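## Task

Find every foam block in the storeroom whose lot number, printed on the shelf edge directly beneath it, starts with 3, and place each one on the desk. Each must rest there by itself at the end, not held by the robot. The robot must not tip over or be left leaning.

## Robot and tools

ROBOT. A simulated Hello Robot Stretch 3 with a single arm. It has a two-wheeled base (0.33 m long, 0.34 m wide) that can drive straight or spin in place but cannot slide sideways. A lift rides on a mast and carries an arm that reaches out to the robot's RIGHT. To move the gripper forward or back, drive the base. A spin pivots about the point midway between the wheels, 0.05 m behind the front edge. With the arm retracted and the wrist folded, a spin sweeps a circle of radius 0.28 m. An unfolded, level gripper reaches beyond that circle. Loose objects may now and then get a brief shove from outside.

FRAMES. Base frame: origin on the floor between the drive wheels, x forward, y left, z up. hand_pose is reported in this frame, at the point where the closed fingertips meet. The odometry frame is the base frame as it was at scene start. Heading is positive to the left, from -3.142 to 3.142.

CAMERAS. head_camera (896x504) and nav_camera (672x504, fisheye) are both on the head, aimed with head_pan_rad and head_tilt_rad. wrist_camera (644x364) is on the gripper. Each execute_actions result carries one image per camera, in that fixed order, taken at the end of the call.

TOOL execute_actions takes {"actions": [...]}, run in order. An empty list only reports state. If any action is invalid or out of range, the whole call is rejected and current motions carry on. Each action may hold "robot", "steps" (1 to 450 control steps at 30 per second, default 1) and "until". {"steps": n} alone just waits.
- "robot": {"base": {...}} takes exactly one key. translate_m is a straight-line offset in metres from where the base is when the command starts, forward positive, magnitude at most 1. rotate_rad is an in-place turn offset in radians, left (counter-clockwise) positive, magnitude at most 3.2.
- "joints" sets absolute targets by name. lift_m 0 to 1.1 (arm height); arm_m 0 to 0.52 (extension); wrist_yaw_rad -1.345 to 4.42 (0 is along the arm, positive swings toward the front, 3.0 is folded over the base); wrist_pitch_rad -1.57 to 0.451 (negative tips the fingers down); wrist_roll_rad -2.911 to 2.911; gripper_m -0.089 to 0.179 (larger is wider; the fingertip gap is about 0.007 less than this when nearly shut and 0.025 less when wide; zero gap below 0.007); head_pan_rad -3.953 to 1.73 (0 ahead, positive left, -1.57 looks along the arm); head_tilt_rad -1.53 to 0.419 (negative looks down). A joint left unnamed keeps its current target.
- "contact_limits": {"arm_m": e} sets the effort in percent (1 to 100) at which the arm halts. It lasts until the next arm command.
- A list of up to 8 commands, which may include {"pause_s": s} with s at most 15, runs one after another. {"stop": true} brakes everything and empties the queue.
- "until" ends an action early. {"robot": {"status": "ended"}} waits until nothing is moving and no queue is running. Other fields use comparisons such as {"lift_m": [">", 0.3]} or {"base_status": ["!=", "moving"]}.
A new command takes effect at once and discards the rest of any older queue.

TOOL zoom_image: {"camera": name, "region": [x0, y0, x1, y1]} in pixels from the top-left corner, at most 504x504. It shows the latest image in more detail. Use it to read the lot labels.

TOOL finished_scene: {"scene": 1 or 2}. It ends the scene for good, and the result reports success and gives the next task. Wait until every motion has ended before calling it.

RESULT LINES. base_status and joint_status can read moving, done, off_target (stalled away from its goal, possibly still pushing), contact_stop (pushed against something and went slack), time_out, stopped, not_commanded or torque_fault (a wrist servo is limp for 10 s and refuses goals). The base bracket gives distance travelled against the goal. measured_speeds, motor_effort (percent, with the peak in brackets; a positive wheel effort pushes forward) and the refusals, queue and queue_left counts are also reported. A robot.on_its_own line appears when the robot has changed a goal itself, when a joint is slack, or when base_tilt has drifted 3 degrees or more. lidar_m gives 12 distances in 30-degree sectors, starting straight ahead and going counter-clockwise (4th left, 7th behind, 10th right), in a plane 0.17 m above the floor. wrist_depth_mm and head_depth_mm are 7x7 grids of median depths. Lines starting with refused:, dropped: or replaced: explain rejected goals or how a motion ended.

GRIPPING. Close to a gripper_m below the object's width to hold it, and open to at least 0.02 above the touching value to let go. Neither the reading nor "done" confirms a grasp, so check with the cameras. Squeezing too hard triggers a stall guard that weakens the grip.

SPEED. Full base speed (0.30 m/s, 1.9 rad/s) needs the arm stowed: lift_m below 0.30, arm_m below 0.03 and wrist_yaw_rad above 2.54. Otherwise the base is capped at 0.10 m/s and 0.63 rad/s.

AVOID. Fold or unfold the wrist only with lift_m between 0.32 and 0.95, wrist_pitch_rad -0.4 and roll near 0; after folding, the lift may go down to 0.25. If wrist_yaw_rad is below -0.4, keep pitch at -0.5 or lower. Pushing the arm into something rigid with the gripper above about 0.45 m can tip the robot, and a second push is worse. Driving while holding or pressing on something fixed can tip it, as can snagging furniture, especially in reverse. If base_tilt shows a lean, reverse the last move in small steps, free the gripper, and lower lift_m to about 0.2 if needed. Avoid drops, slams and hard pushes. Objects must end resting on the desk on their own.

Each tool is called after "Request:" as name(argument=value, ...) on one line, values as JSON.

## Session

Request:
execute_actions(actions=[])

Scene clock: 0.00 s.
robot.base_odometry: x=+0.000 y=+0.000 heading=+0.000 (m, m, rad; robot's odometry frame)
robot.turned_by_wheels: +0.000 (rad since the last result)
robot.turned_by_imu: +0.000 (rad since the last result)
robot.base_tilt: forward=+0.6 right=-1.5 (deg)
robot.lidar_m: 1.22 1.20 1.57 1.64 1.64 1.29 0.80 0.72 0.73 0.88 1.69 2.07
robot.head_depth_mm: 2038 2736 2769 2749 2639 1569 1816 / 2014 2410 2426 2413 2330 1363 1979 / 1984 2188 2194 2177 2104 1313 1760 / 1899 1973 1985 1973 1962 1329 1049 / 1767 1812 1808 1822 1811 1332 924 / 1663 1663 1669 1666 1659 1357 971 / 1539 1548 1529 1543 1538 1376 1525
robot.base_status: not_commanded
robot.joint_positions: lift_m=+0.388 arm_m=+0.001 wrist_yaw_rad=+2.881 wrist_pitch_rad=-0.310 wrist_roll_rad=-0.020 gripper_m=+0.037 head_pan_rad=+0.009 head_tilt_rad=-0.001
robot.joint_goals: lift_m=+0.388 arm_m=+0.001 wrist_yaw_rad=+2.881 wrist_pitch_rad=-0.310 wrist_roll_rad=-0.020 gripper_m=+0.037 head_pan_rad=+0.009 head_tilt_rad=-0.001
robot.joint_status: lift_m=not_commanded arm_m=not_commanded wrist_yaw_rad=not_commanded wrist_pitch_rad=not_commanded wrist_roll_rad=not_commanded gripper_m=not_commanded head_pan_rad=not_commanded head_tilt_rad=not_commanded
robot.measured_speeds: translate_m=+0.000 rotate_rad=+0.000 lift_m=+0.000 arm_m=+0.000 wrist_yaw_rad=+0.000 wrist_pitch_rad=+0.000 wrist_roll_rad=+0.000 head_pan_rad=+0.000 head_tilt_rad=+0.000
robot: refusals=0 queue=idle queue_left=0
robot.motor_effort: left_wheel=+0 right_wheel=+1 lift_m=+38 arm_m=+0 wrist_yaw_rad=-1 wrist_pitch_rad=+7 wrist_roll_rad=+0 gripper_m=-1 head_pan_rad=+0 head_tilt_rad=+2 (%)
robot.hand_pose: x=+0.0397 y=+0.0828 z=+0.4258 quat_wxyz=(+0.199, +0.700, +0.020, +0.686) (m; robot's base frame)
robot.wrist_depth_mm: - - - - - - - / - - - - - - - / - - - - - - - / - - - - - - - / 871 - 922 882 961 891 932 / 717 - 751 739 769 728 744 / 603 - 596 606 594 617 617
pictures: head_camera (sideways: a quarter turn clockwise sets it upright), nav_camera (sideways: a quarter turn counterclockwise sets it upright), wrist_camera
Images, in order (width x height): head_camera 896x504, nav_camera 672x504, wrist_camera 644x364.

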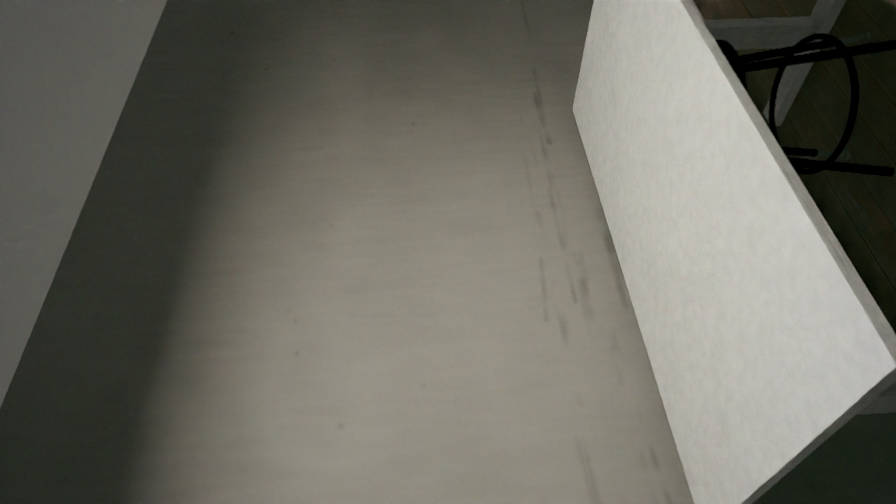

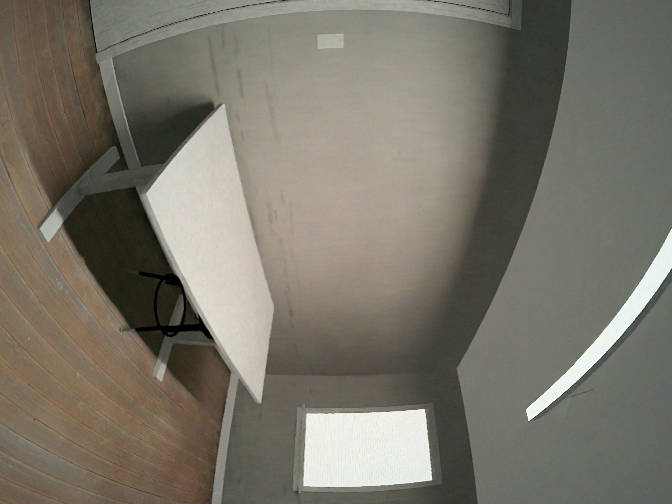

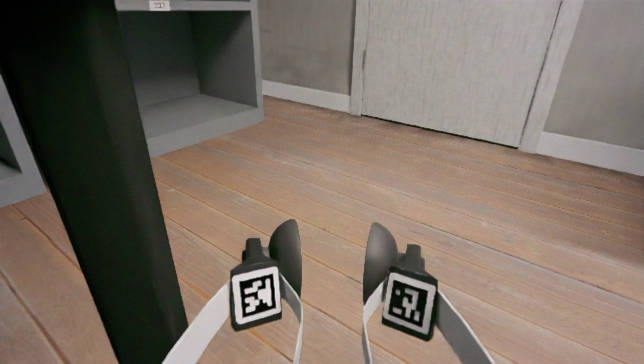

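Request:
execute_actions(actions=[{"robot": {"base": {"rotate_rad": 0.36}, "joints": {"head_pan_rad": 1.73, "head_tilt_rad": -0.4, "lift_m": 0.285, "wrist_pitch_rad": -0.4, "wrist_roll_rad": 0}}, "steps": 450, "until": {"robot": {"status": "ended"}}}])

Scene clock: 11.70 s.
robot.base_odometry: x=+0.000 y=+0.000 heading=+0.360 (m, m, rad; robot's odometry frame)
robot.turned_by_wheels: +0.360 (rad since the last result)
robot.turned_by_imu: +0.351 (rad since the last result)
robot.base_tilt: forward=+0.6 right=-1.7 (deg)
robot.lidar_m: 1.20 1.55 1.65 1.20 1.57 0.89 0.73 0.72 0.80 1.26 3.11 1.55
robot.head_depth_mm: 1453 1621 1698 1727 1944 1606 1318 / 1430 1574 1645 1764 1910 1619 1311 / 1399 1542 1612 1754 1860 1595 1318 / 1030 1095 1199 1315 1472 1565 1336 / 1128 1456 1448 1716 1809 1574 1339 / 1313 1459 1520 1672 1479 - - / 1287 - - - - - -
robot.base_status: done (rotate_rad +0.3599 of +0.3600)
robot.joint_positions: lift_m=+0.286 arm_m=+0.001 wrist_yaw_rad=+2.881 wrist_pitch_rad=-0.415 wrist_roll_rad=-0.006 gripper_m=+0.037 head_pan_rad=+1.723 head_tilt_rad=-0.395
robot.joint_goals: lift_m=+0.285 arm_m=+0.001 wrist_yaw_rad=+2.881 wrist_pitch_rad=-0.400 wrist_roll_rad=+0.000 gripper_m=+0.037 head_pan_rad=+1.730 head_tilt_rad=-0.400
robot.joint_status: lift_m=done arm_m=not_commanded wrist_yaw_rad=not_commanded wrist_pitch_rad=done wrist_roll_rad=done gripper_m=not_commanded head_pan_rad=done head_tilt_rad=done
robot.measured_speeds: translate_m=+0.000 rotate_rad=+0.000 lift_m=+0.000 arm_m=+0.000 wrist_yaw_rad=+0.000 wrist_pitch_rad=+0.000 wrist_roll_rad=+0.000 head_pan_rad=+0.000 head_tilt_rad=+0.000
robot: refusals=0 queue=done queue_left=0
robot.motor_effort: left_wheel=-2(5) right_wheel=+2(5) lift_m=+14(42) arm_m=+0(0) wrist_yaw_rad=+0(0) wrist_pitch_rad=+6(8) wrist_roll_rad=+2(1) gripper_m=+0(0) head_pan_rad=+3(39) head_tilt_rad=-2(22) (%)
robot.hand_pose: x=+0.0366 y=+0.0712 z=+0.2991 quat_wxyz=(+0.235, +0.703, +0.056, +0.670) (m; robot's base frame)
robot.wrist_depth_mm: - - - - - - - / - - - - - - - / 900 985 997 987 981 957 - / 756 - 768 766 743 766 755 / 607 - 613 614 635 609 621 / 523 - 527 513 522 520 511 / 465 - - 444 439 455 452
pictures: head_camera (sideways: a quarter turn clockwise sets it upright), nav_camera (sideways: a quarter turn counterclockwise sets it upright), wrist_camera
Images, in order (width x height): head_camera 896x504, nav_camera 672x504, wrist_camera 644x364.

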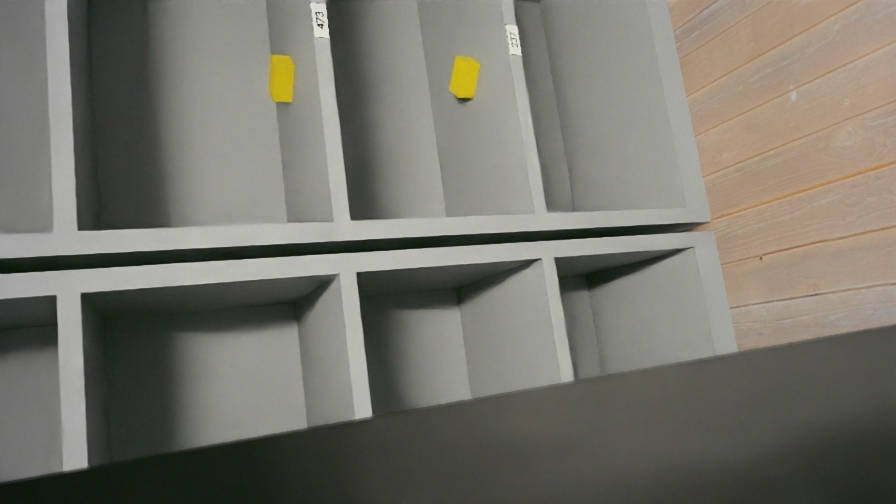

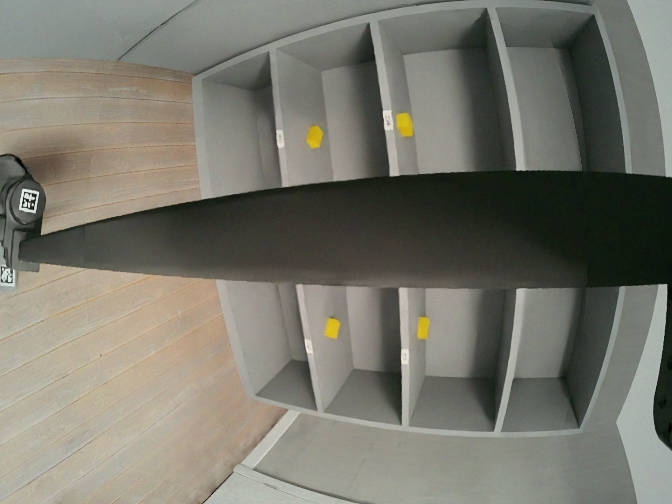

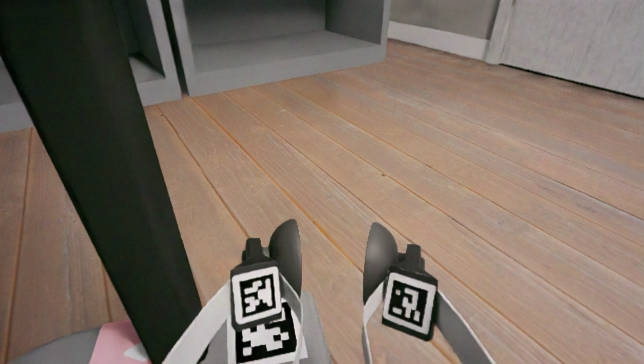

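Request:
zoom_image(camera="nav_camera", region=[260, 100, 420, 160])

Request:
zoom_image(camera="head_camera", region=[260, 0, 540, 120])

Region (260, 100, 420, 160) of nav_camera's 672x504 image, scaled by 3.150, with more detail than that image has; it fills the top 189 rows of this view, and the rest is white.

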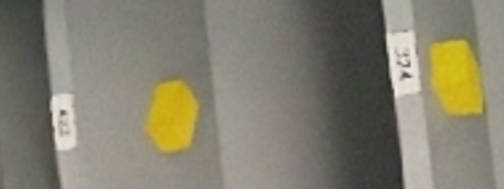

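Region (260, 0, 540, 120) of head_camera's 896x504 image, scaled by 1.800, with more detail than that image has; it fills the top 216 rows of this view, and the rest is white.

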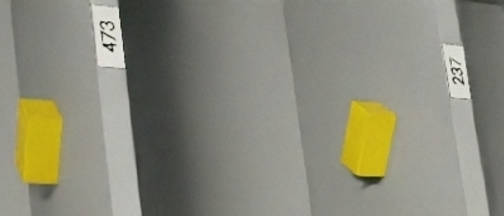

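Request:
execute_actions(actions=[{"robot": {"base": {"rotate_rad": -0.84}, "joints": {"head_pan_rad": -1.57, "head_tilt_rad": -0.6}}, "steps": 450, "until": {"robot": {"base_status": ["!=", "moving"]}}}, {"robot": {"base": {"translate_m": -0.71}}, "steps": 450, "until": {"robot": {"translate_m": ["<", -0.55]}}}, {"robot": {"joints": {"lift_m": 0.985}}, "steps": 450, "until": {"robot": {"base_status": ["!=", "moving"]}}}, {"robot": {"base": {"rotate_rad": -2.01}}, "steps": 450, "until": {"robot": {"rotate_rad": ["<", -1.2]}}}, {"robot": {"joints": {"wrist_yaw_rad": 0.0}}, "steps": 450, "until": {"robot": {"wrist_yaw_rad": ["<", 1.5]}}}, {"robot": {"joints": {"wrist_pitch_rad": -0.25, "gripper_m": 0.179}}, "steps": 450, "until": {"robot": {"status": "ended"}}}])

Scene clock: 44.60 s.
robot.base_odometry: x=-0.630 y=+0.328 heading=-2.490 (m, m, rad; robot's odometry frame)
robot.turned_by_wheels: -2.850 (rad since the last result)
robot.turned_by_imu: -2.782 (rad since the last result)
robot.base_tilt: forward=+0.5 right=-1.5 (deg)
robot.lidar_m: 0.46 0.47 0.63 1.55 2.24 1.78 1.83 1.47 0.70 0.99 0.67 0.48
robot.head_depth_mm: 814 899 676 588 - - - / 815 896 685 588 - - - / 810 892 658 578 - - 1139 / 805 897 638 1152 1004 1226 1146 / 807 896 717 591 1006 897 1151 / 803 888 726 1162 1020 903 1155 / 799 893 739 963 996 907 1076
robot.base_status: done (rotate_rad -2.0099 of -2.0100)
robot.joint_positions: lift_m=+0.984 arm_m=+0.001 wrist_yaw_rad=+0.003 wrist_pitch_rad=-0.269 wrist_roll_rad=-0.006 gripper_m=+0.179 head_pan_rad=-1.563 head_tilt_rad=-0.593
robot.joint_goals: lift_m=+0.985 arm_m=+0.001 wrist_yaw_rad=+0.000 wrist_pitch_rad=-0.250 wrist_roll_rad=+0.000 gripper_m=+0.179 head_pan_rad=-1.570 head_tilt_rad=-0.600
robot.joint_status: lift_m=done arm_m=not_commanded wrist_yaw_rad=done wrist_pitch_rad=done wrist_roll_rad=done gripper_m=done head_pan_rad=done head_tilt_rad=done
robot.measured_speeds: translate_m=+0.000 rotate_rad=+0.000 lift_m=+0.000 arm_m=+0.000 wrist_yaw_rad=+0.000 wrist_pitch_rad=+0.000 wrist_roll_rad=+0.000 head_pan_rad=+0.000 head_tilt_rad=+0.000
robot: refusals=0 queue=done queue_left=0
robot.motor_effort: left_wheel=+0(6) right_wheel=+0(6) lift_m=+61(63) arm_m=+0(0) wrist_yaw_rad=-4(5) wrist_pitch_rad=+8(8) wrist_roll_rad=+2(2) gripper_m=+0(84) head_pan_rad=-3(40) head_tilt_rad=-3(16) (%)
robot.hand_pose: x=-0.0208 y=-0.3865 z=+1.0315 quat_wxyz=(+0.703, +0.097, -0.698, -0.094) (m; robot's base frame)
robot.wrist_depth_mm: 534 668 685 674 684 690 516 / 543 696 706 702 739 708 511 / 472 488 484 384 499 497 472 / 324 324 332 331 330 333 335 / 526 849 854 891 861 719 495 / 503 823 839 864 869 792 473 / - 694 721 690 715 715 -
pictures: head_camera (sideways: a quarter turn clockwise sets it upright), nav_camera (sideways: a quarter turn counterclockwise sets it upright), wrist_camera
Images, in order (width x height): head_camera 896x504, nav_camera 672x504, wrist_camera 644x364.

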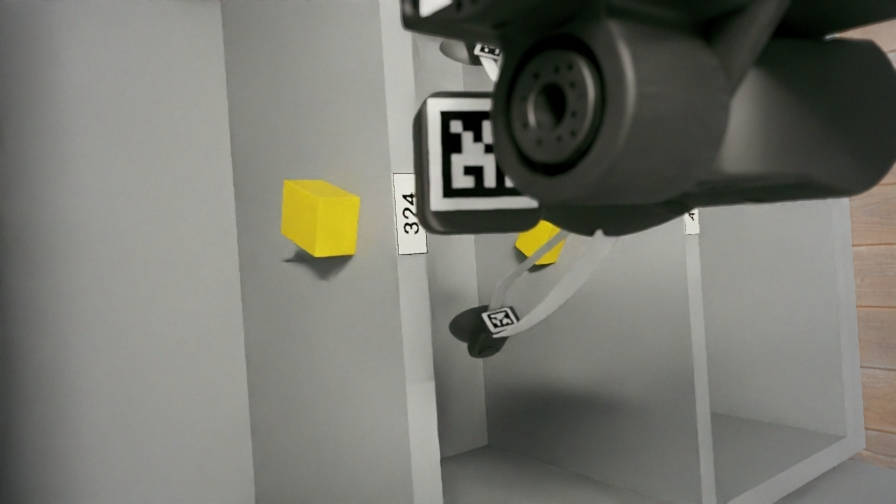

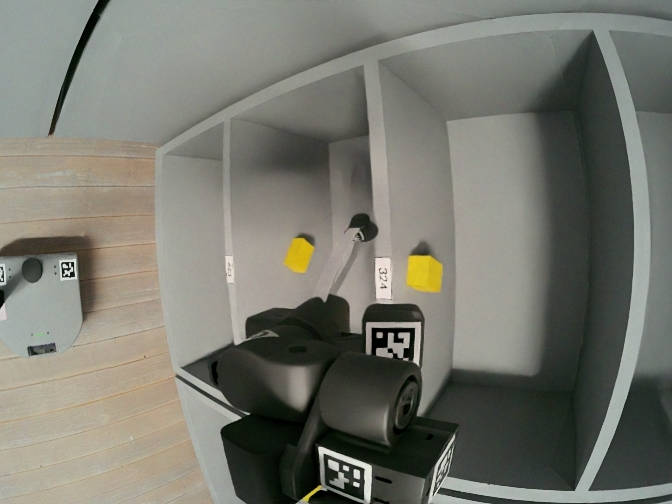

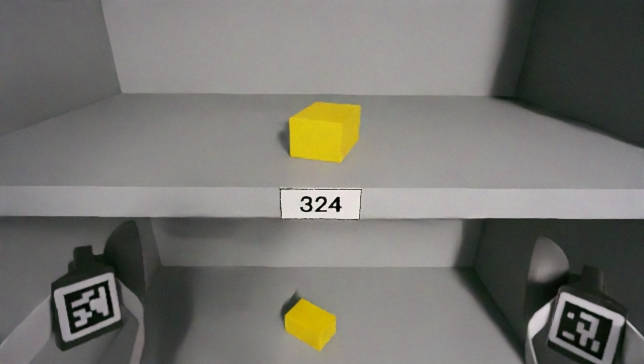

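Request:
zoom_image(camera="wrist_camera", region=[270, 90, 390, 180])

Region (270, 90, 390, 180) of wrist_camera's 644x364 image, scaled by 4.200; it fills the top 378 rows of this view, and the rest is white.

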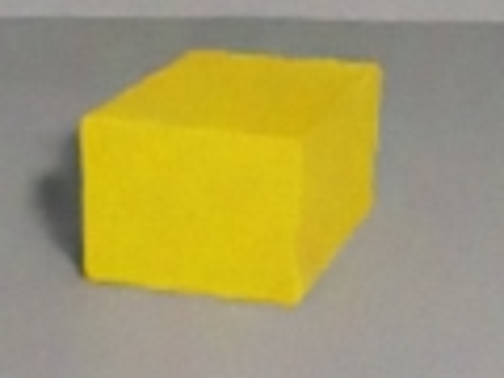

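Request:
execute_actions(actions=[{"robot": {"base": {"translate_m": 0.09}, "joints": {"wrist_yaw_rad": -0.33, "lift_m": 0.975, "arm_m": 0.22}}, "steps": 450, "until": {"robot": {"status": "ended"}}}])

Scene clock: 68.60 s.
robot.base_odometry: x=-0.701 y=+0.273 heading=-2.490 (m, m, rad; robot's odometry frame)
robot.turned_by_wheels: +0.000 (rad since the last result)
robot.turned_by_imu: +0.001 (rad since the last result)
robot.base_tilt: forward=+0.4 right=-1.5 (deg)
robot.lidar_m: 0.37 0.38 0.50 1.24 2.31 1.85 1.92 0.79 0.76 0.99 0.54 0.38
robot.head_depth_mm: 809 888 - 1156 977 1202 1135 / 809 875 - 1162 989 1212 1133 / 808 886 - 1175 991 1214 1140 / 803 897 709 1149 1001 1232 1137 / 797 896 717 1156 1008 896 1151 / 799 892 732 1042 1009 903 1131 / 797 861 739 738 809 857 926
robot.base_status: done (translate_m +0.0900 of +0.0900)
robot.joint_positions: lift_m=+0.976 arm_m=+0.220 wrist_yaw_rad=-0.328 wrist_pitch_rad=-0.269 wrist_roll_rad=-0.005 gripper_m=+0.179 head_pan_rad=-1.563 head_tilt_rad=-0.593
robot.joint_goals: lift_m=+0.975 arm_m=+0.220 wrist_yaw_rad=-0.330 wrist_pitch_rad=-0.250 wrist_roll_rad=+0.000 gripper_m=+0.179 head_pan_rad=-1.570 head_tilt_rad=-0.600
robot.joint_status: lift_m=done arm_m=done wrist_yaw_rad=done wrist_pitch_rad=done wrist_roll_rad=done gripper_m=done head_pan_rad=done head_tilt_rad=done
robot.measured_speeds: translate_m=+0.000 rotate_rad=+0.000 lift_m=+0.000 arm_m=+0.000 wrist_yaw_rad=+0.000 wrist_pitch_rad=+0.000 wrist_roll_rad=+0.000 head_pan_rad=+0.000 head_tilt_rad=+0.000
robot: refusals=0 queue=done queue_left=0
robot.motor_effort: left_wheel=+0(4) right_wheel=-1(5) lift_m=+14(61) arm_m=+4(5) wrist_yaw_rad=-3(3) wrist_pitch_rad=+8(8) wrist_roll_rad=+2(2) gripper_m=+0(0) head_pan_rad=-3(3) head_tilt_rad=-2(3) (%)
robot.hand_pose: x=-0.0990 y=-0.5924 z=+1.0231 quat_wxyz=(+0.678, -0.020, -0.705, -0.208) (m; robot's base frame)
robot.wrist_depth_mm: 402 439 465 505 562 528 420 / 431 451 495 541 598 542 429 / 429 458 453 455 461 468 423 / 302 307 307 203 310 314 318 / 232 244 221 175 234 237 238 / - 186 186 184 188 188 198 / - 155 156 157 157 157 -
pictures: head_camera (sideways: a quarter turn clockwise sets it upright), nav_camera (sideways: a quarter turn counterclockwise sets it upright), wrist_camera
Images, in order (width x height): head_camera 896x504, nav_camera 672x504, wrist_camera 644x364.

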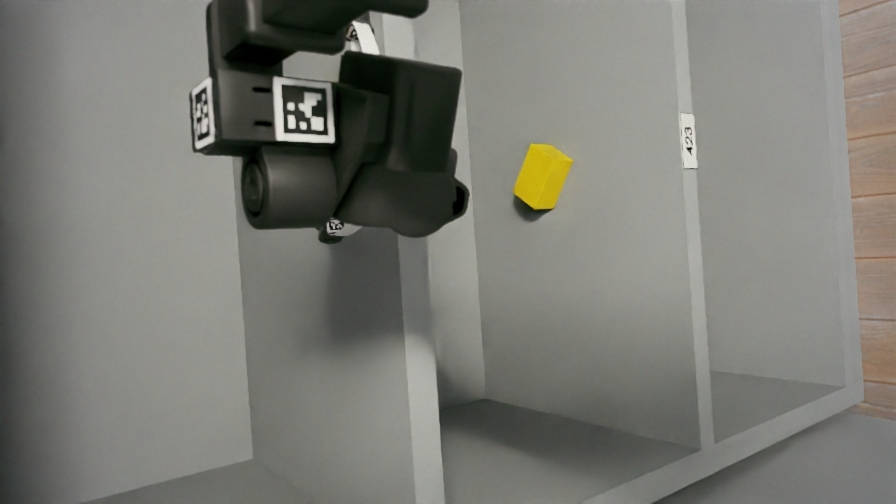

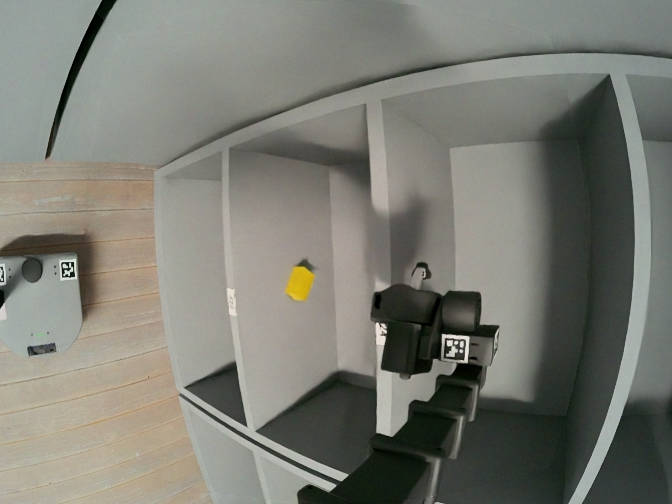

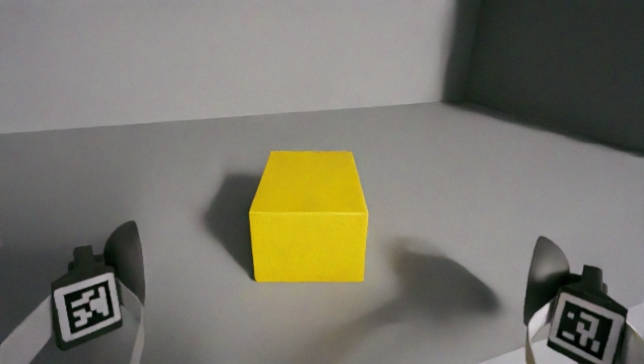

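Request:
execute_actions(actions=[{"robot": [{"joints": {"lift_m": 0.97, "arm_m": 0.285}}, {"joints": {"gripper_m": 0.03}}, {"joints": {"lift_m": 0.995}}], "steps": 450, "until": {"robot": {"status": "ended"}}}])

Scene clock: 83.27 s.
robot.base_odometry: x=-0.701 y=+0.273 heading=-2.490 (m, m, rad; robot's odometry frame)
robot.turned_by_wheels: +0.000 (rad since the last result)
robot.turned_by_imu: +0.000 (rad since the last result)
robot.base_tilt: forward=+0.5 right=-1.6 (deg)
robot.lidar_m: 0.37 0.38 0.50 1.25 2.86 1.85 1.92 0.78 0.76 0.99 0.54 0.38
robot.head_depth_mm: 811 - 642 1153 977 1206 1138 / 808 - - 1160 986 1212 1133 / 806 874 - 1151 992 1217 1133 / 804 892 708 1146 1007 1227 1141 / 801 900 718 1161 1013 900 1153 / 799 892 727 1046 1009 907 1131 / 796 858 743 738 804 858 925
robot.base_status: done (translate_m +0.0900 of +0.0900)
robot.joint_positions: lift_m=+0.994 arm_m=+0.285 wrist_yaw_rad=-0.329 wrist_pitch_rad=-0.269 wrist_roll_rad=-0.005 gripper_m=+0.031 head_pan_rad=-1.563 head_tilt_rad=-0.593
robot.joint_goals: lift_m=+0.995 arm_m=+0.285 wrist_yaw_rad=-0.330 wrist_pitch_rad=-0.250 wrist_roll_rad=+0.000 gripper_m=+0.030 head_pan_rad=-1.570 head_tilt_rad=-0.600
robot.joint_status: lift_m=done arm_m=done wrist_yaw_rad=done wrist_pitch_rad=done wrist_roll_rad=done gripper_m=done head_pan_rad=done head_tilt_rad=done
robot.measured_speeds: translate_m=+0.000 rotate_rad=+0.000 lift_m=+0.000 arm_m=+0.000 wrist_yaw_rad=+0.000 wrist_pitch_rad=+0.000 wrist_roll_rad=+0.000 head_pan_rad=+0.000 head_tilt_rad=+0.000
robot: refusals=0 queue=done queue_left=0
robot.motor_effort: left_wheel=+1(0) right_wheel=-1(1) lift_m=+61(61) arm_m=+4(5) wrist_yaw_rad=-2(3) wrist_pitch_rad=+8(8) wrist_roll_rad=+2(2) gripper_m=-17(89) head_pan_rad=-3(3) head_tilt_rad=-3(3) (%)
robot.hand_pose: x=-0.0992 y=-0.6574 z=+1.0415 quat_wxyz=(+0.678, -0.020, -0.705, -0.209) (m; robot's base frame)
robot.wrist_depth_mm: 354 379 412 450 483 509 416 / 374 400 429 474 513 545 422 / 392 426 456 483 518 510 431 / 344 347 354 324 354 360 357 / 260 263 268 144 160 269 267 / 210 211 130 124 117 214 214 / 177 177 171 133 167 179 180
pictures: head_camera (sideways: a quarter turn clockwise sets it upright), nav_camera (sideways: a quarter turn counterclockwise sets it upright), wrist_camera
Images, in order (width x height): head_camera 896x504, nav_camera 672x504, wrist_camera 644x364.

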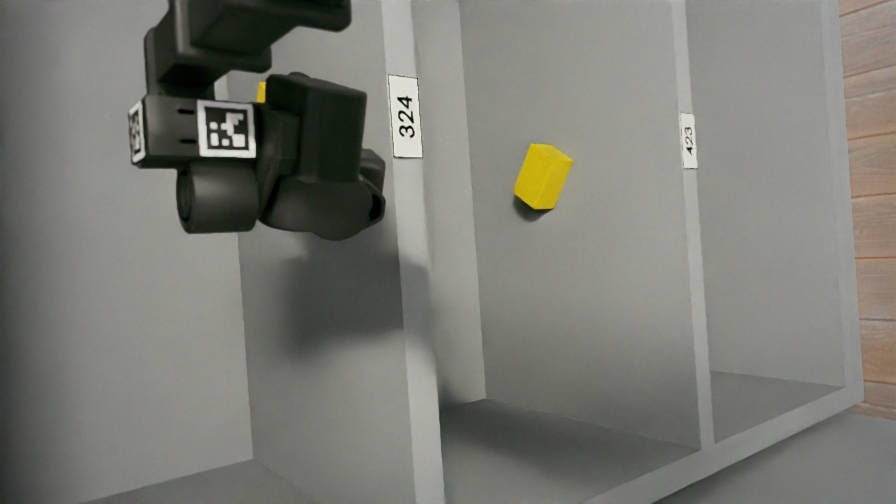

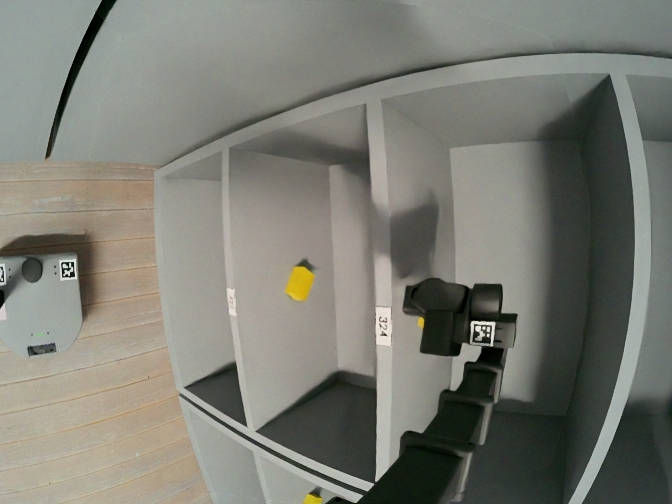

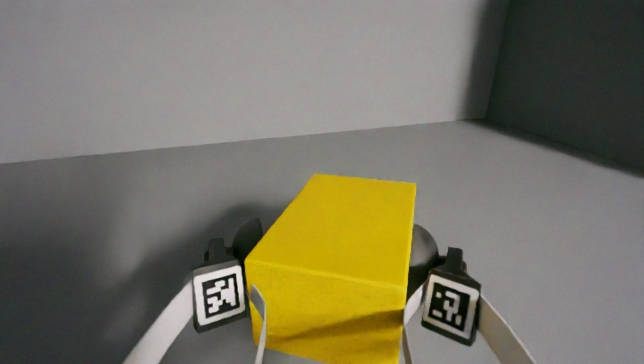

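Request:
execute_actions(actions=[{"robot": {"joints": {"arm_m": 0.0, "gripper_m": 0.026}}, "steps": 450, "until": {"robot": {"arm_m": ["<", 0.06]}}}, {"robot": {"base": {"rotate_rad": -0.95}}, "steps": 450, "until": {"robot": {"base_status": ["!=", "moving"]}}}, {"robot": {"base": {"translate_m": -0.975}, "joints": {"lift_m": 0.75, "head_tilt_rad": -0.7, "wrist_yaw_rad": 0.0}}, "steps": 450, "until": {"robot": {"translate_m": ["<", -0.5]}}}, {"robot": {"joints": {"arm_m": 0.52}}, "steps": 450, "until": {"robot": {"base_status": ["!=", "moving"]}}}, {"robot": {"base": {"rotate_rad": -1.08}}, "steps": 450, "until": {"robot": {"status": "ended"}}}])

Scene clock: 118.47 s.
robot.base_odometry: x=+0.231 y=-0.013 heading=+1.763 (m, m, rad; robot's odometry frame)
robot.turned_by_wheels: -2.030 (rad since the last result)
robot.turned_by_imu: -1.984 (rad since the last result)
robot.base_tilt: forward=+0.5 right=-1.4 (deg)
robot.lidar_m: 1.64 1.34 1.24 0.93 0.92 0.95 1.34 2.97 1.32 0.97 1.38 1.44
robot.head_depth_mm: 1572 1482 1060 1829 - - 1117 / 1488 1512 1120 1739 1544 1312 1128 / 1395 1492 - 931 1552 1314 1137 / 1331 1443 1106 907 1487 1318 1147 / 1261 1393 1119 1762 1594 1337 1151 / 1197 1344 1300 1740 1593 1343 1160 / 1141 1266 1419 1626 1608 1355 1171
robot.base_status: done (rotate_rad -1.0799 of -1.0800)
robot.joint_positions: lift_m=+0.751 arm_m=+0.520 wrist_yaw_rad=-0.002 wrist_pitch_rad=-0.270 wrist_roll_rad=-0.005 gripper_m=+0.027 head_pan_rad=-1.563 head_tilt_rad=-0.691
robot.joint_goals: lift_m=+0.750 arm_m=+0.520 wrist_yaw_rad=+0.000 wrist_pitch_rad=-0.250 wrist_roll_rad=+0.000 gripper_m=+0.026 head_pan_rad=-1.570 head_tilt_rad=-0.700
robot.joint_status: lift_m=done arm_m=done wrist_yaw_rad=done wrist_pitch_rad=done wrist_roll_rad=done gripper_m=done head_pan_rad=done head_tilt_rad=done
robot.measured_speeds: translate_m=+0.000 rotate_rad=+0.000 lift_m=+0.000 arm_m=+0.000 wrist_yaw_rad=+0.000 wrist_pitch_rad=+0.000 wrist_roll_rad=+0.000 head_pan_rad=+0.000 head_tilt_rad=+0.000
robot: refusals=0 queue=done queue_left=0
robot.motor_effort: left_wheel=+0(5) right_wheel=+0(8) lift_m=+14(61) arm_m=+3(5) wrist_yaw_rad=+2(4) wrist_pitch_rad=+8(8) wrist_roll_rad=+1(2) gripper_m=-18(43) head_pan_rad=-3(3) head_tilt_rad=-3(14) (%)
robot.hand_pose: x=-0.0219 y=-0.9052 z=+0.7979 quat_wxyz=(+0.703, +0.095, -0.699, -0.096) (m; robot's base frame)
robot.wrist_depth_mm: 543 600 654 747 834 965 - / 580 621 712 794 893 - - / 586 609 612 615 613 634 632 / 407 409 407 384 415 413 420 / 306 310 315 144 160 315 316 / 247 249 130 124 117 252 255 / 206 206 202 132 198 210 211
pictures: head_camera (sideways: a quarter turn clockwise sets it upright), nav_camera (sideways: a quarter turn counterclockwise sets it upright), wrist_camera
Images, in order (width x height): head_camera 896x504, nav_camera 672x504, wrist_camera 644x364.

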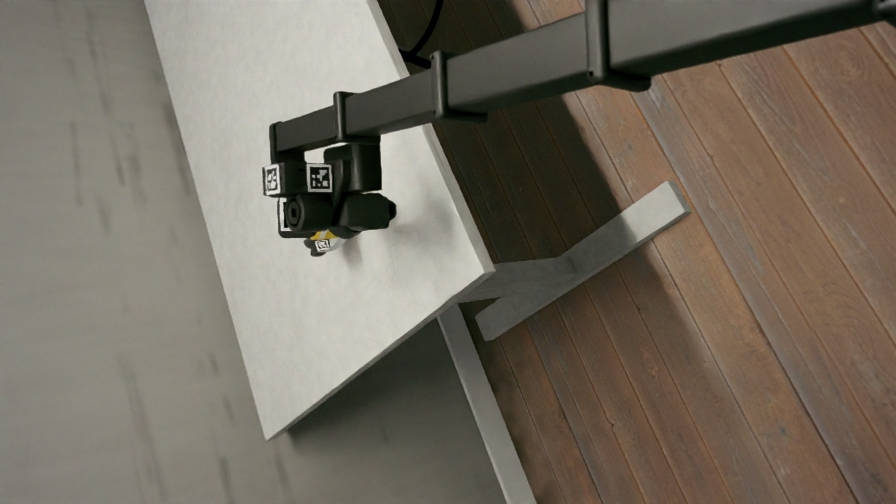

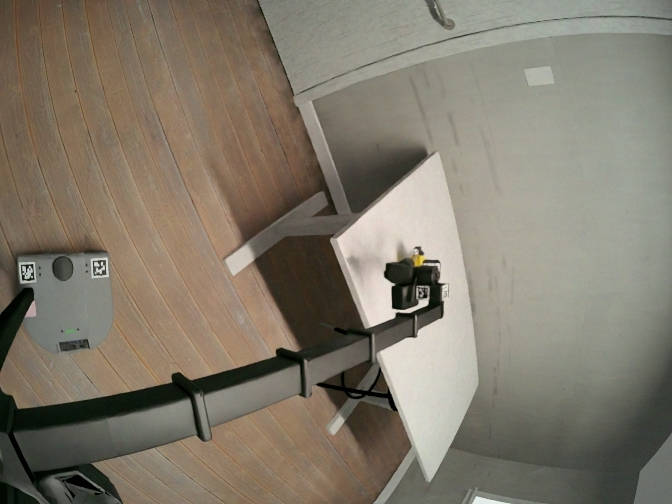

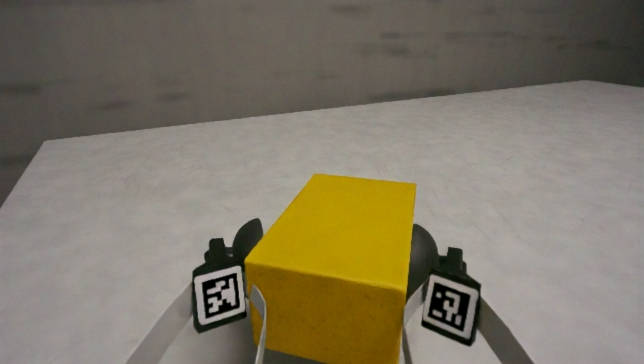

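Request:
execute_actions(actions=[{"robot": [{"joints": {"lift_m": 0.701}}, {"joints": {"gripper_m": 0.13}}], "steps": 450, "until": {"robot": {"status": "ended"}}}, {"robot": {"joints": {"arm_m": 0.0}}, "steps": 450, "until": {"robot": {"arm_m": ["<", 0.22]}}}, {"robot": {"base": {"rotate_rad": 0.253}, "joints": {"wrist_pitch_rad": -0.4, "wrist_yaw_rad": 2.8, "gripper_m": 0.03, "lift_m": 0.28, "head_pan_rad": -0.9, "head_tilt_rad": -0.5}}, "steps": 450, "until": {"robot": {"base_status": ["!=", "moving"]}}}, {"robot": {"base": {"translate_m": -1.0}}, "steps": 450, "until": {"robot": {"lift_m": ["<", 0.297]}}}, {"robot": {"base": {"translate_m": -1.0}}, "steps": 450, "until": {"robot": {"y": ["<", -0.65]}}}, {"robot": {"base": {"translate_m": -1.0}}, "steps": 450, "until": {"robot": {"y": ["<", -1.3]}}}, {"robot": {"base": {"translate_m": -1.0}}, "steps": 450, "until": {"robot": {"base_status": ["!=", "moving"]}}}])

Scene clock: 155.40 s.
robot.base_odometry: x=+1.278 y=-2.206 heading=+2.016 (m, m, rad; robot's odometry frame)
robot.turned_by_wheels: +0.253 (rad since the last result)
robot.turned_by_imu: +0.232 (rad since the last result)
robot.base_tilt: forward=+0.5 right=-1.5 (deg)
robot.lidar_m: 3.75 0.63 0.52 0.84 1.23 0.71 0.62 0.62 0.72 1.27 1.68 1.72
robot.head_depth_mm: 1602 1745 1929 2107 1831 1458 1212 / 1670 1826 2009 2201 1833 1471 1227 / 1720 1912 2123 2308 1856 1486 1239 / 1801 1988 1800 2316 1869 1489 1249 / 1892 2083 1724 2396 1882 1497 1261 / 1990 2203 1817 2349 1909 1510 1255 / 2084 2321 1917 2589 1930 1530 1270
robot.base_status: done (translate_m -1.0000 of -1.0000)
robot.joint_positions: lift_m=+0.281 arm_m=+0.001 wrist_yaw_rad=+2.798 wrist_pitch_rad=-0.415 wrist_roll_rad=-0.004 gripper_m=+0.030 head_pan_rad=-0.907 head_tilt_rad=-0.507
robot.joint_goals: lift_m=+0.280 arm_m=+0.000 wrist_yaw_rad=+2.800 wrist_pitch_rad=-0.400 wrist_roll_rad=+0.000 gripper_m=+0.030 head_pan_rad=-0.900 head_tilt_rad=-0.500
robot.joint_status: lift_m=done arm_m=done wrist_yaw_rad=done wrist_pitch_rad=done wrist_roll_rad=done gripper_m=done head_pan_rad=done head_tilt_rad=done
robot.measured_speeds: translate_m=+0.000 rotate_rad=+0.000 lift_m=+0.000 arm_m=+0.000 wrist_yaw_rad=+0.000 wrist_pitch_rad=+0.000 wrist_roll_rad=+0.000 head_pan_rad=+0.000 head_tilt_rad=+0.000
robot: refusals=0 queue=done queue_left=0
robot.motor_effort: left_wheel=+0(8) right_wheel=+1(7) lift_m=+14(15) arm_m=-4(4) wrist_yaw_rad=+2(4) wrist_pitch_rad=+6(8) wrist_roll_rad=+1(2) gripper_m=+0(82) head_pan_rad=+3(32) head_tilt_rad=+2(17) (%)
robot.hand_pose: x=+0.0545 y=+0.0653 z=+0.2941 quat_wxyz=(+0.262, +0.705, +0.026, +0.658) (m; robot's base frame)
robot.wrist_depth_mm: - - - 708 523 598 780 / - - - 760 572 677 901 / - 989 957 813 618 753 913 / - 756 753 747 688 759 748 / - 592 598 615 642 602 619 / 511 517 539 514 520 519 505 / 458 - - 434 434 437 432
pictures: head_camera (sideways: a quarter turn clockwise sets it upright), nav_camera (sideways: a quarter turn counterclockwise sets it upright), wrist_camera
Images, in order (width x height): head_camera 896x504, nav_camera 672x504, wrist_camera 644x364.

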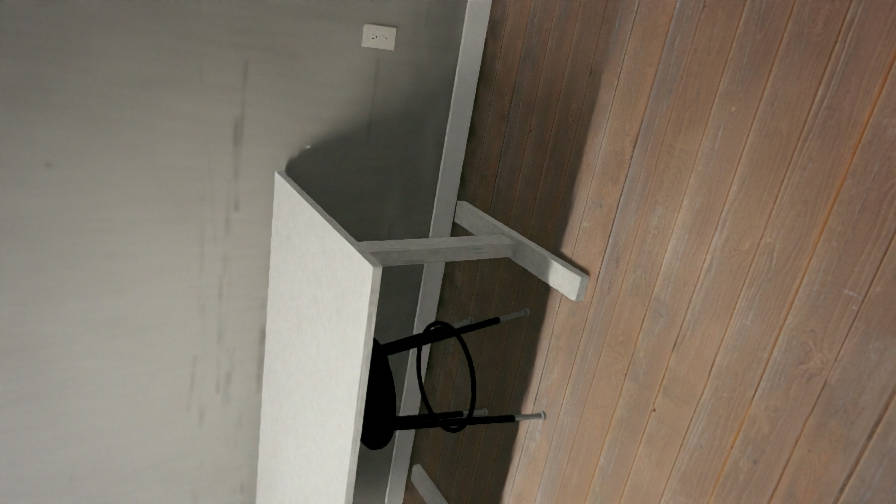

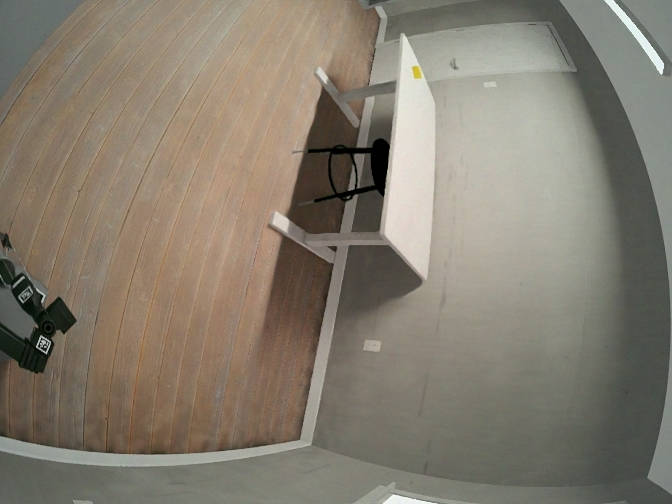

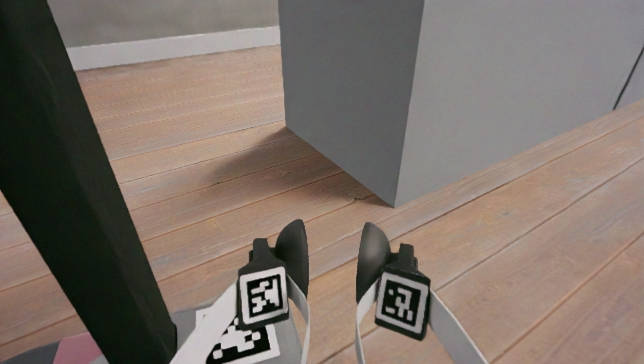

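Request:
execute_actions(actions=[{"robot": {"base": {"rotate_rad": 1.735}}, "steps": 450, "until": {"robot": {"base_status": ["!=", "moving"]}}}, {"robot": {"base": {"translate_m": 1.0}}, "steps": 450, "until": {"robot": {"translate_m": [">", 0.385]}}}, {"robot": {"base": {"translate_m": 1.0}}, "steps": 450, "until": {"robot": {"base_status": ["!=", "moving"]}}}, {"robot": {"base": {"rotate_rad": -1.49}, "joints": {"head_pan_rad": -0.55, "head_tilt_rad": -0.5}}, "steps": 450, "until": {"robot": {"status": "ended"}}}])

Scene clock: 175.70 s.
robot.base_odometry: x=+0.139 y=-3.001 heading=+2.261 (m, m, rad; robot's odometry frame)
robot.turned_by_wheels: +0.245 (rad since the last result)
robot.turned_by_imu: +0.245 (rad since the last result)
robot.base_tilt: forward=+0.7 right=-1.4 (deg)
robot.lidar_m: 1.65 0.60 0.44 0.42 0.44 0.60 0.77 0.80 1.09 1.01 0.65 1.28
robot.head_depth_mm: 1114 1191 840 1352 1064 1300 1170 / 1224 1303 919 1440 1157 1387 1220 / 1163 1279 1388 1444 1627 1443 1238 / 1098 1199 1324 1450 1669 1495 1234 / 1090 1314 1978 2164 1884 1501 1248 / 1810 1939 2129 2334 1911 1514 1265 / 1783 2634 3041 2598 1928 1513 1265
robot.base_status: done (rotate_rad -1.4899 of -1.4900)
robot.joint_positions: lift_m=+0.281 arm_m=+0.001 wrist_yaw_rad=+2.798 wrist_pitch_rad=-0.416 wrist_roll_rad=-0.004 gripper_m=+0.030 head_pan_rad=-0.557 head_tilt_rad=-0.507
robot.joint_goals: lift_m=+0.280 arm_m=+0.000 wrist_yaw_rad=+2.800 wrist_pitch_rad=-0.400 wrist_roll_rad=+0.000 gripper_m=+0.030 head_pan_rad=-0.550 head_tilt_rad=-0.500
robot.joint_status: lift_m=done arm_m=done wrist_yaw_rad=done wrist_pitch_rad=done wrist_roll_rad=done gripper_m=done head_pan_rad=done head_tilt_rad=done
robot.measured_speeds: translate_m=+0.000 rotate_rad=+0.000 lift_m=+0.000 arm_m=+0.000 wrist_yaw_rad=+0.000 wrist_pitch_rad=+0.000 wrist_roll_rad=+0.000 head_pan_rad=+0.000 head_tilt_rad=+0.000
robot: refusals=0 queue=done queue_left=0
robot.motor_effort: left_wheel=+1(7) right_wheel=+0(12) lift_m=+14(14) arm_m=-3(4) wrist_yaw_rad=+2(2) wrist_pitch_rad=+6(6) wrist_roll_rad=+1(1) gripper_m=+0(0) head_pan_rad=+2(23) head_tilt_rad=+3(2) (%)
robot.hand_pose: x=+0.0545 y=+0.0653 z=+0.2940 quat_wxyz=(+0.262, +0.705, +0.026, +0.658) (m; robot's base frame)
robot.wrist_depth_mm: 367 390 422 456 495 544 598 / - 418 451 492 535 599 671 / - 451 494 544 590 666 762 / - 481 536 598 641 691 761 / - 534 570 603 652 601 606 / 490 519 525 511 520 523 510 / 455 - - 443 429 440 437
pictures: head_camera (sideways: a quarter turn clockwise sets it upright), nav_camera (sideways: a quarter turn counterclockwise sets it upright), wrist_camera
Images, in order (width x height): head_camera 896x504, nav_camera 672x504, wrist_camera 644x364.

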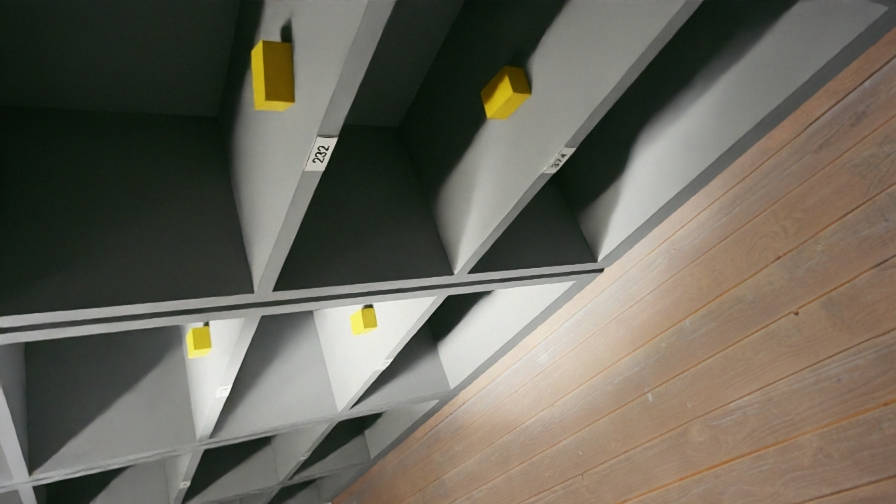

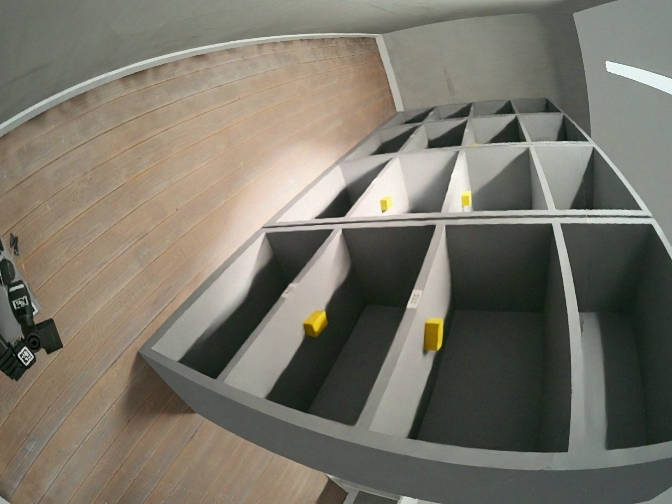

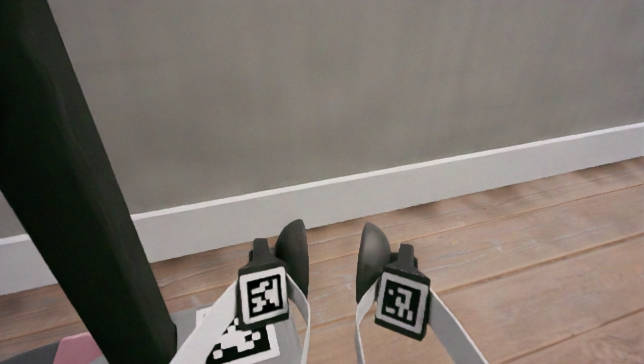

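Request:
zoom_image(camera="head_camera", region=[520, 130, 600, 190])

Region (520, 130, 600, 190) of head_camera's 896x504 image, scaled by 6.300, with more detail than that image has; it fills the top 378 rows of this view, and the rest is white.

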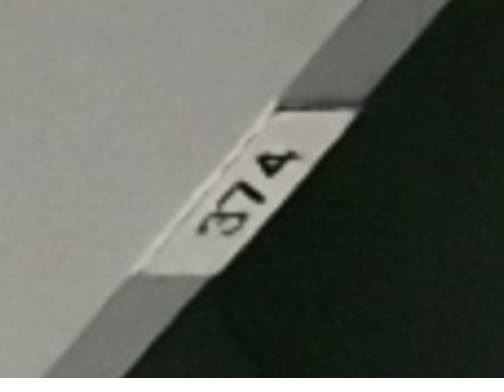

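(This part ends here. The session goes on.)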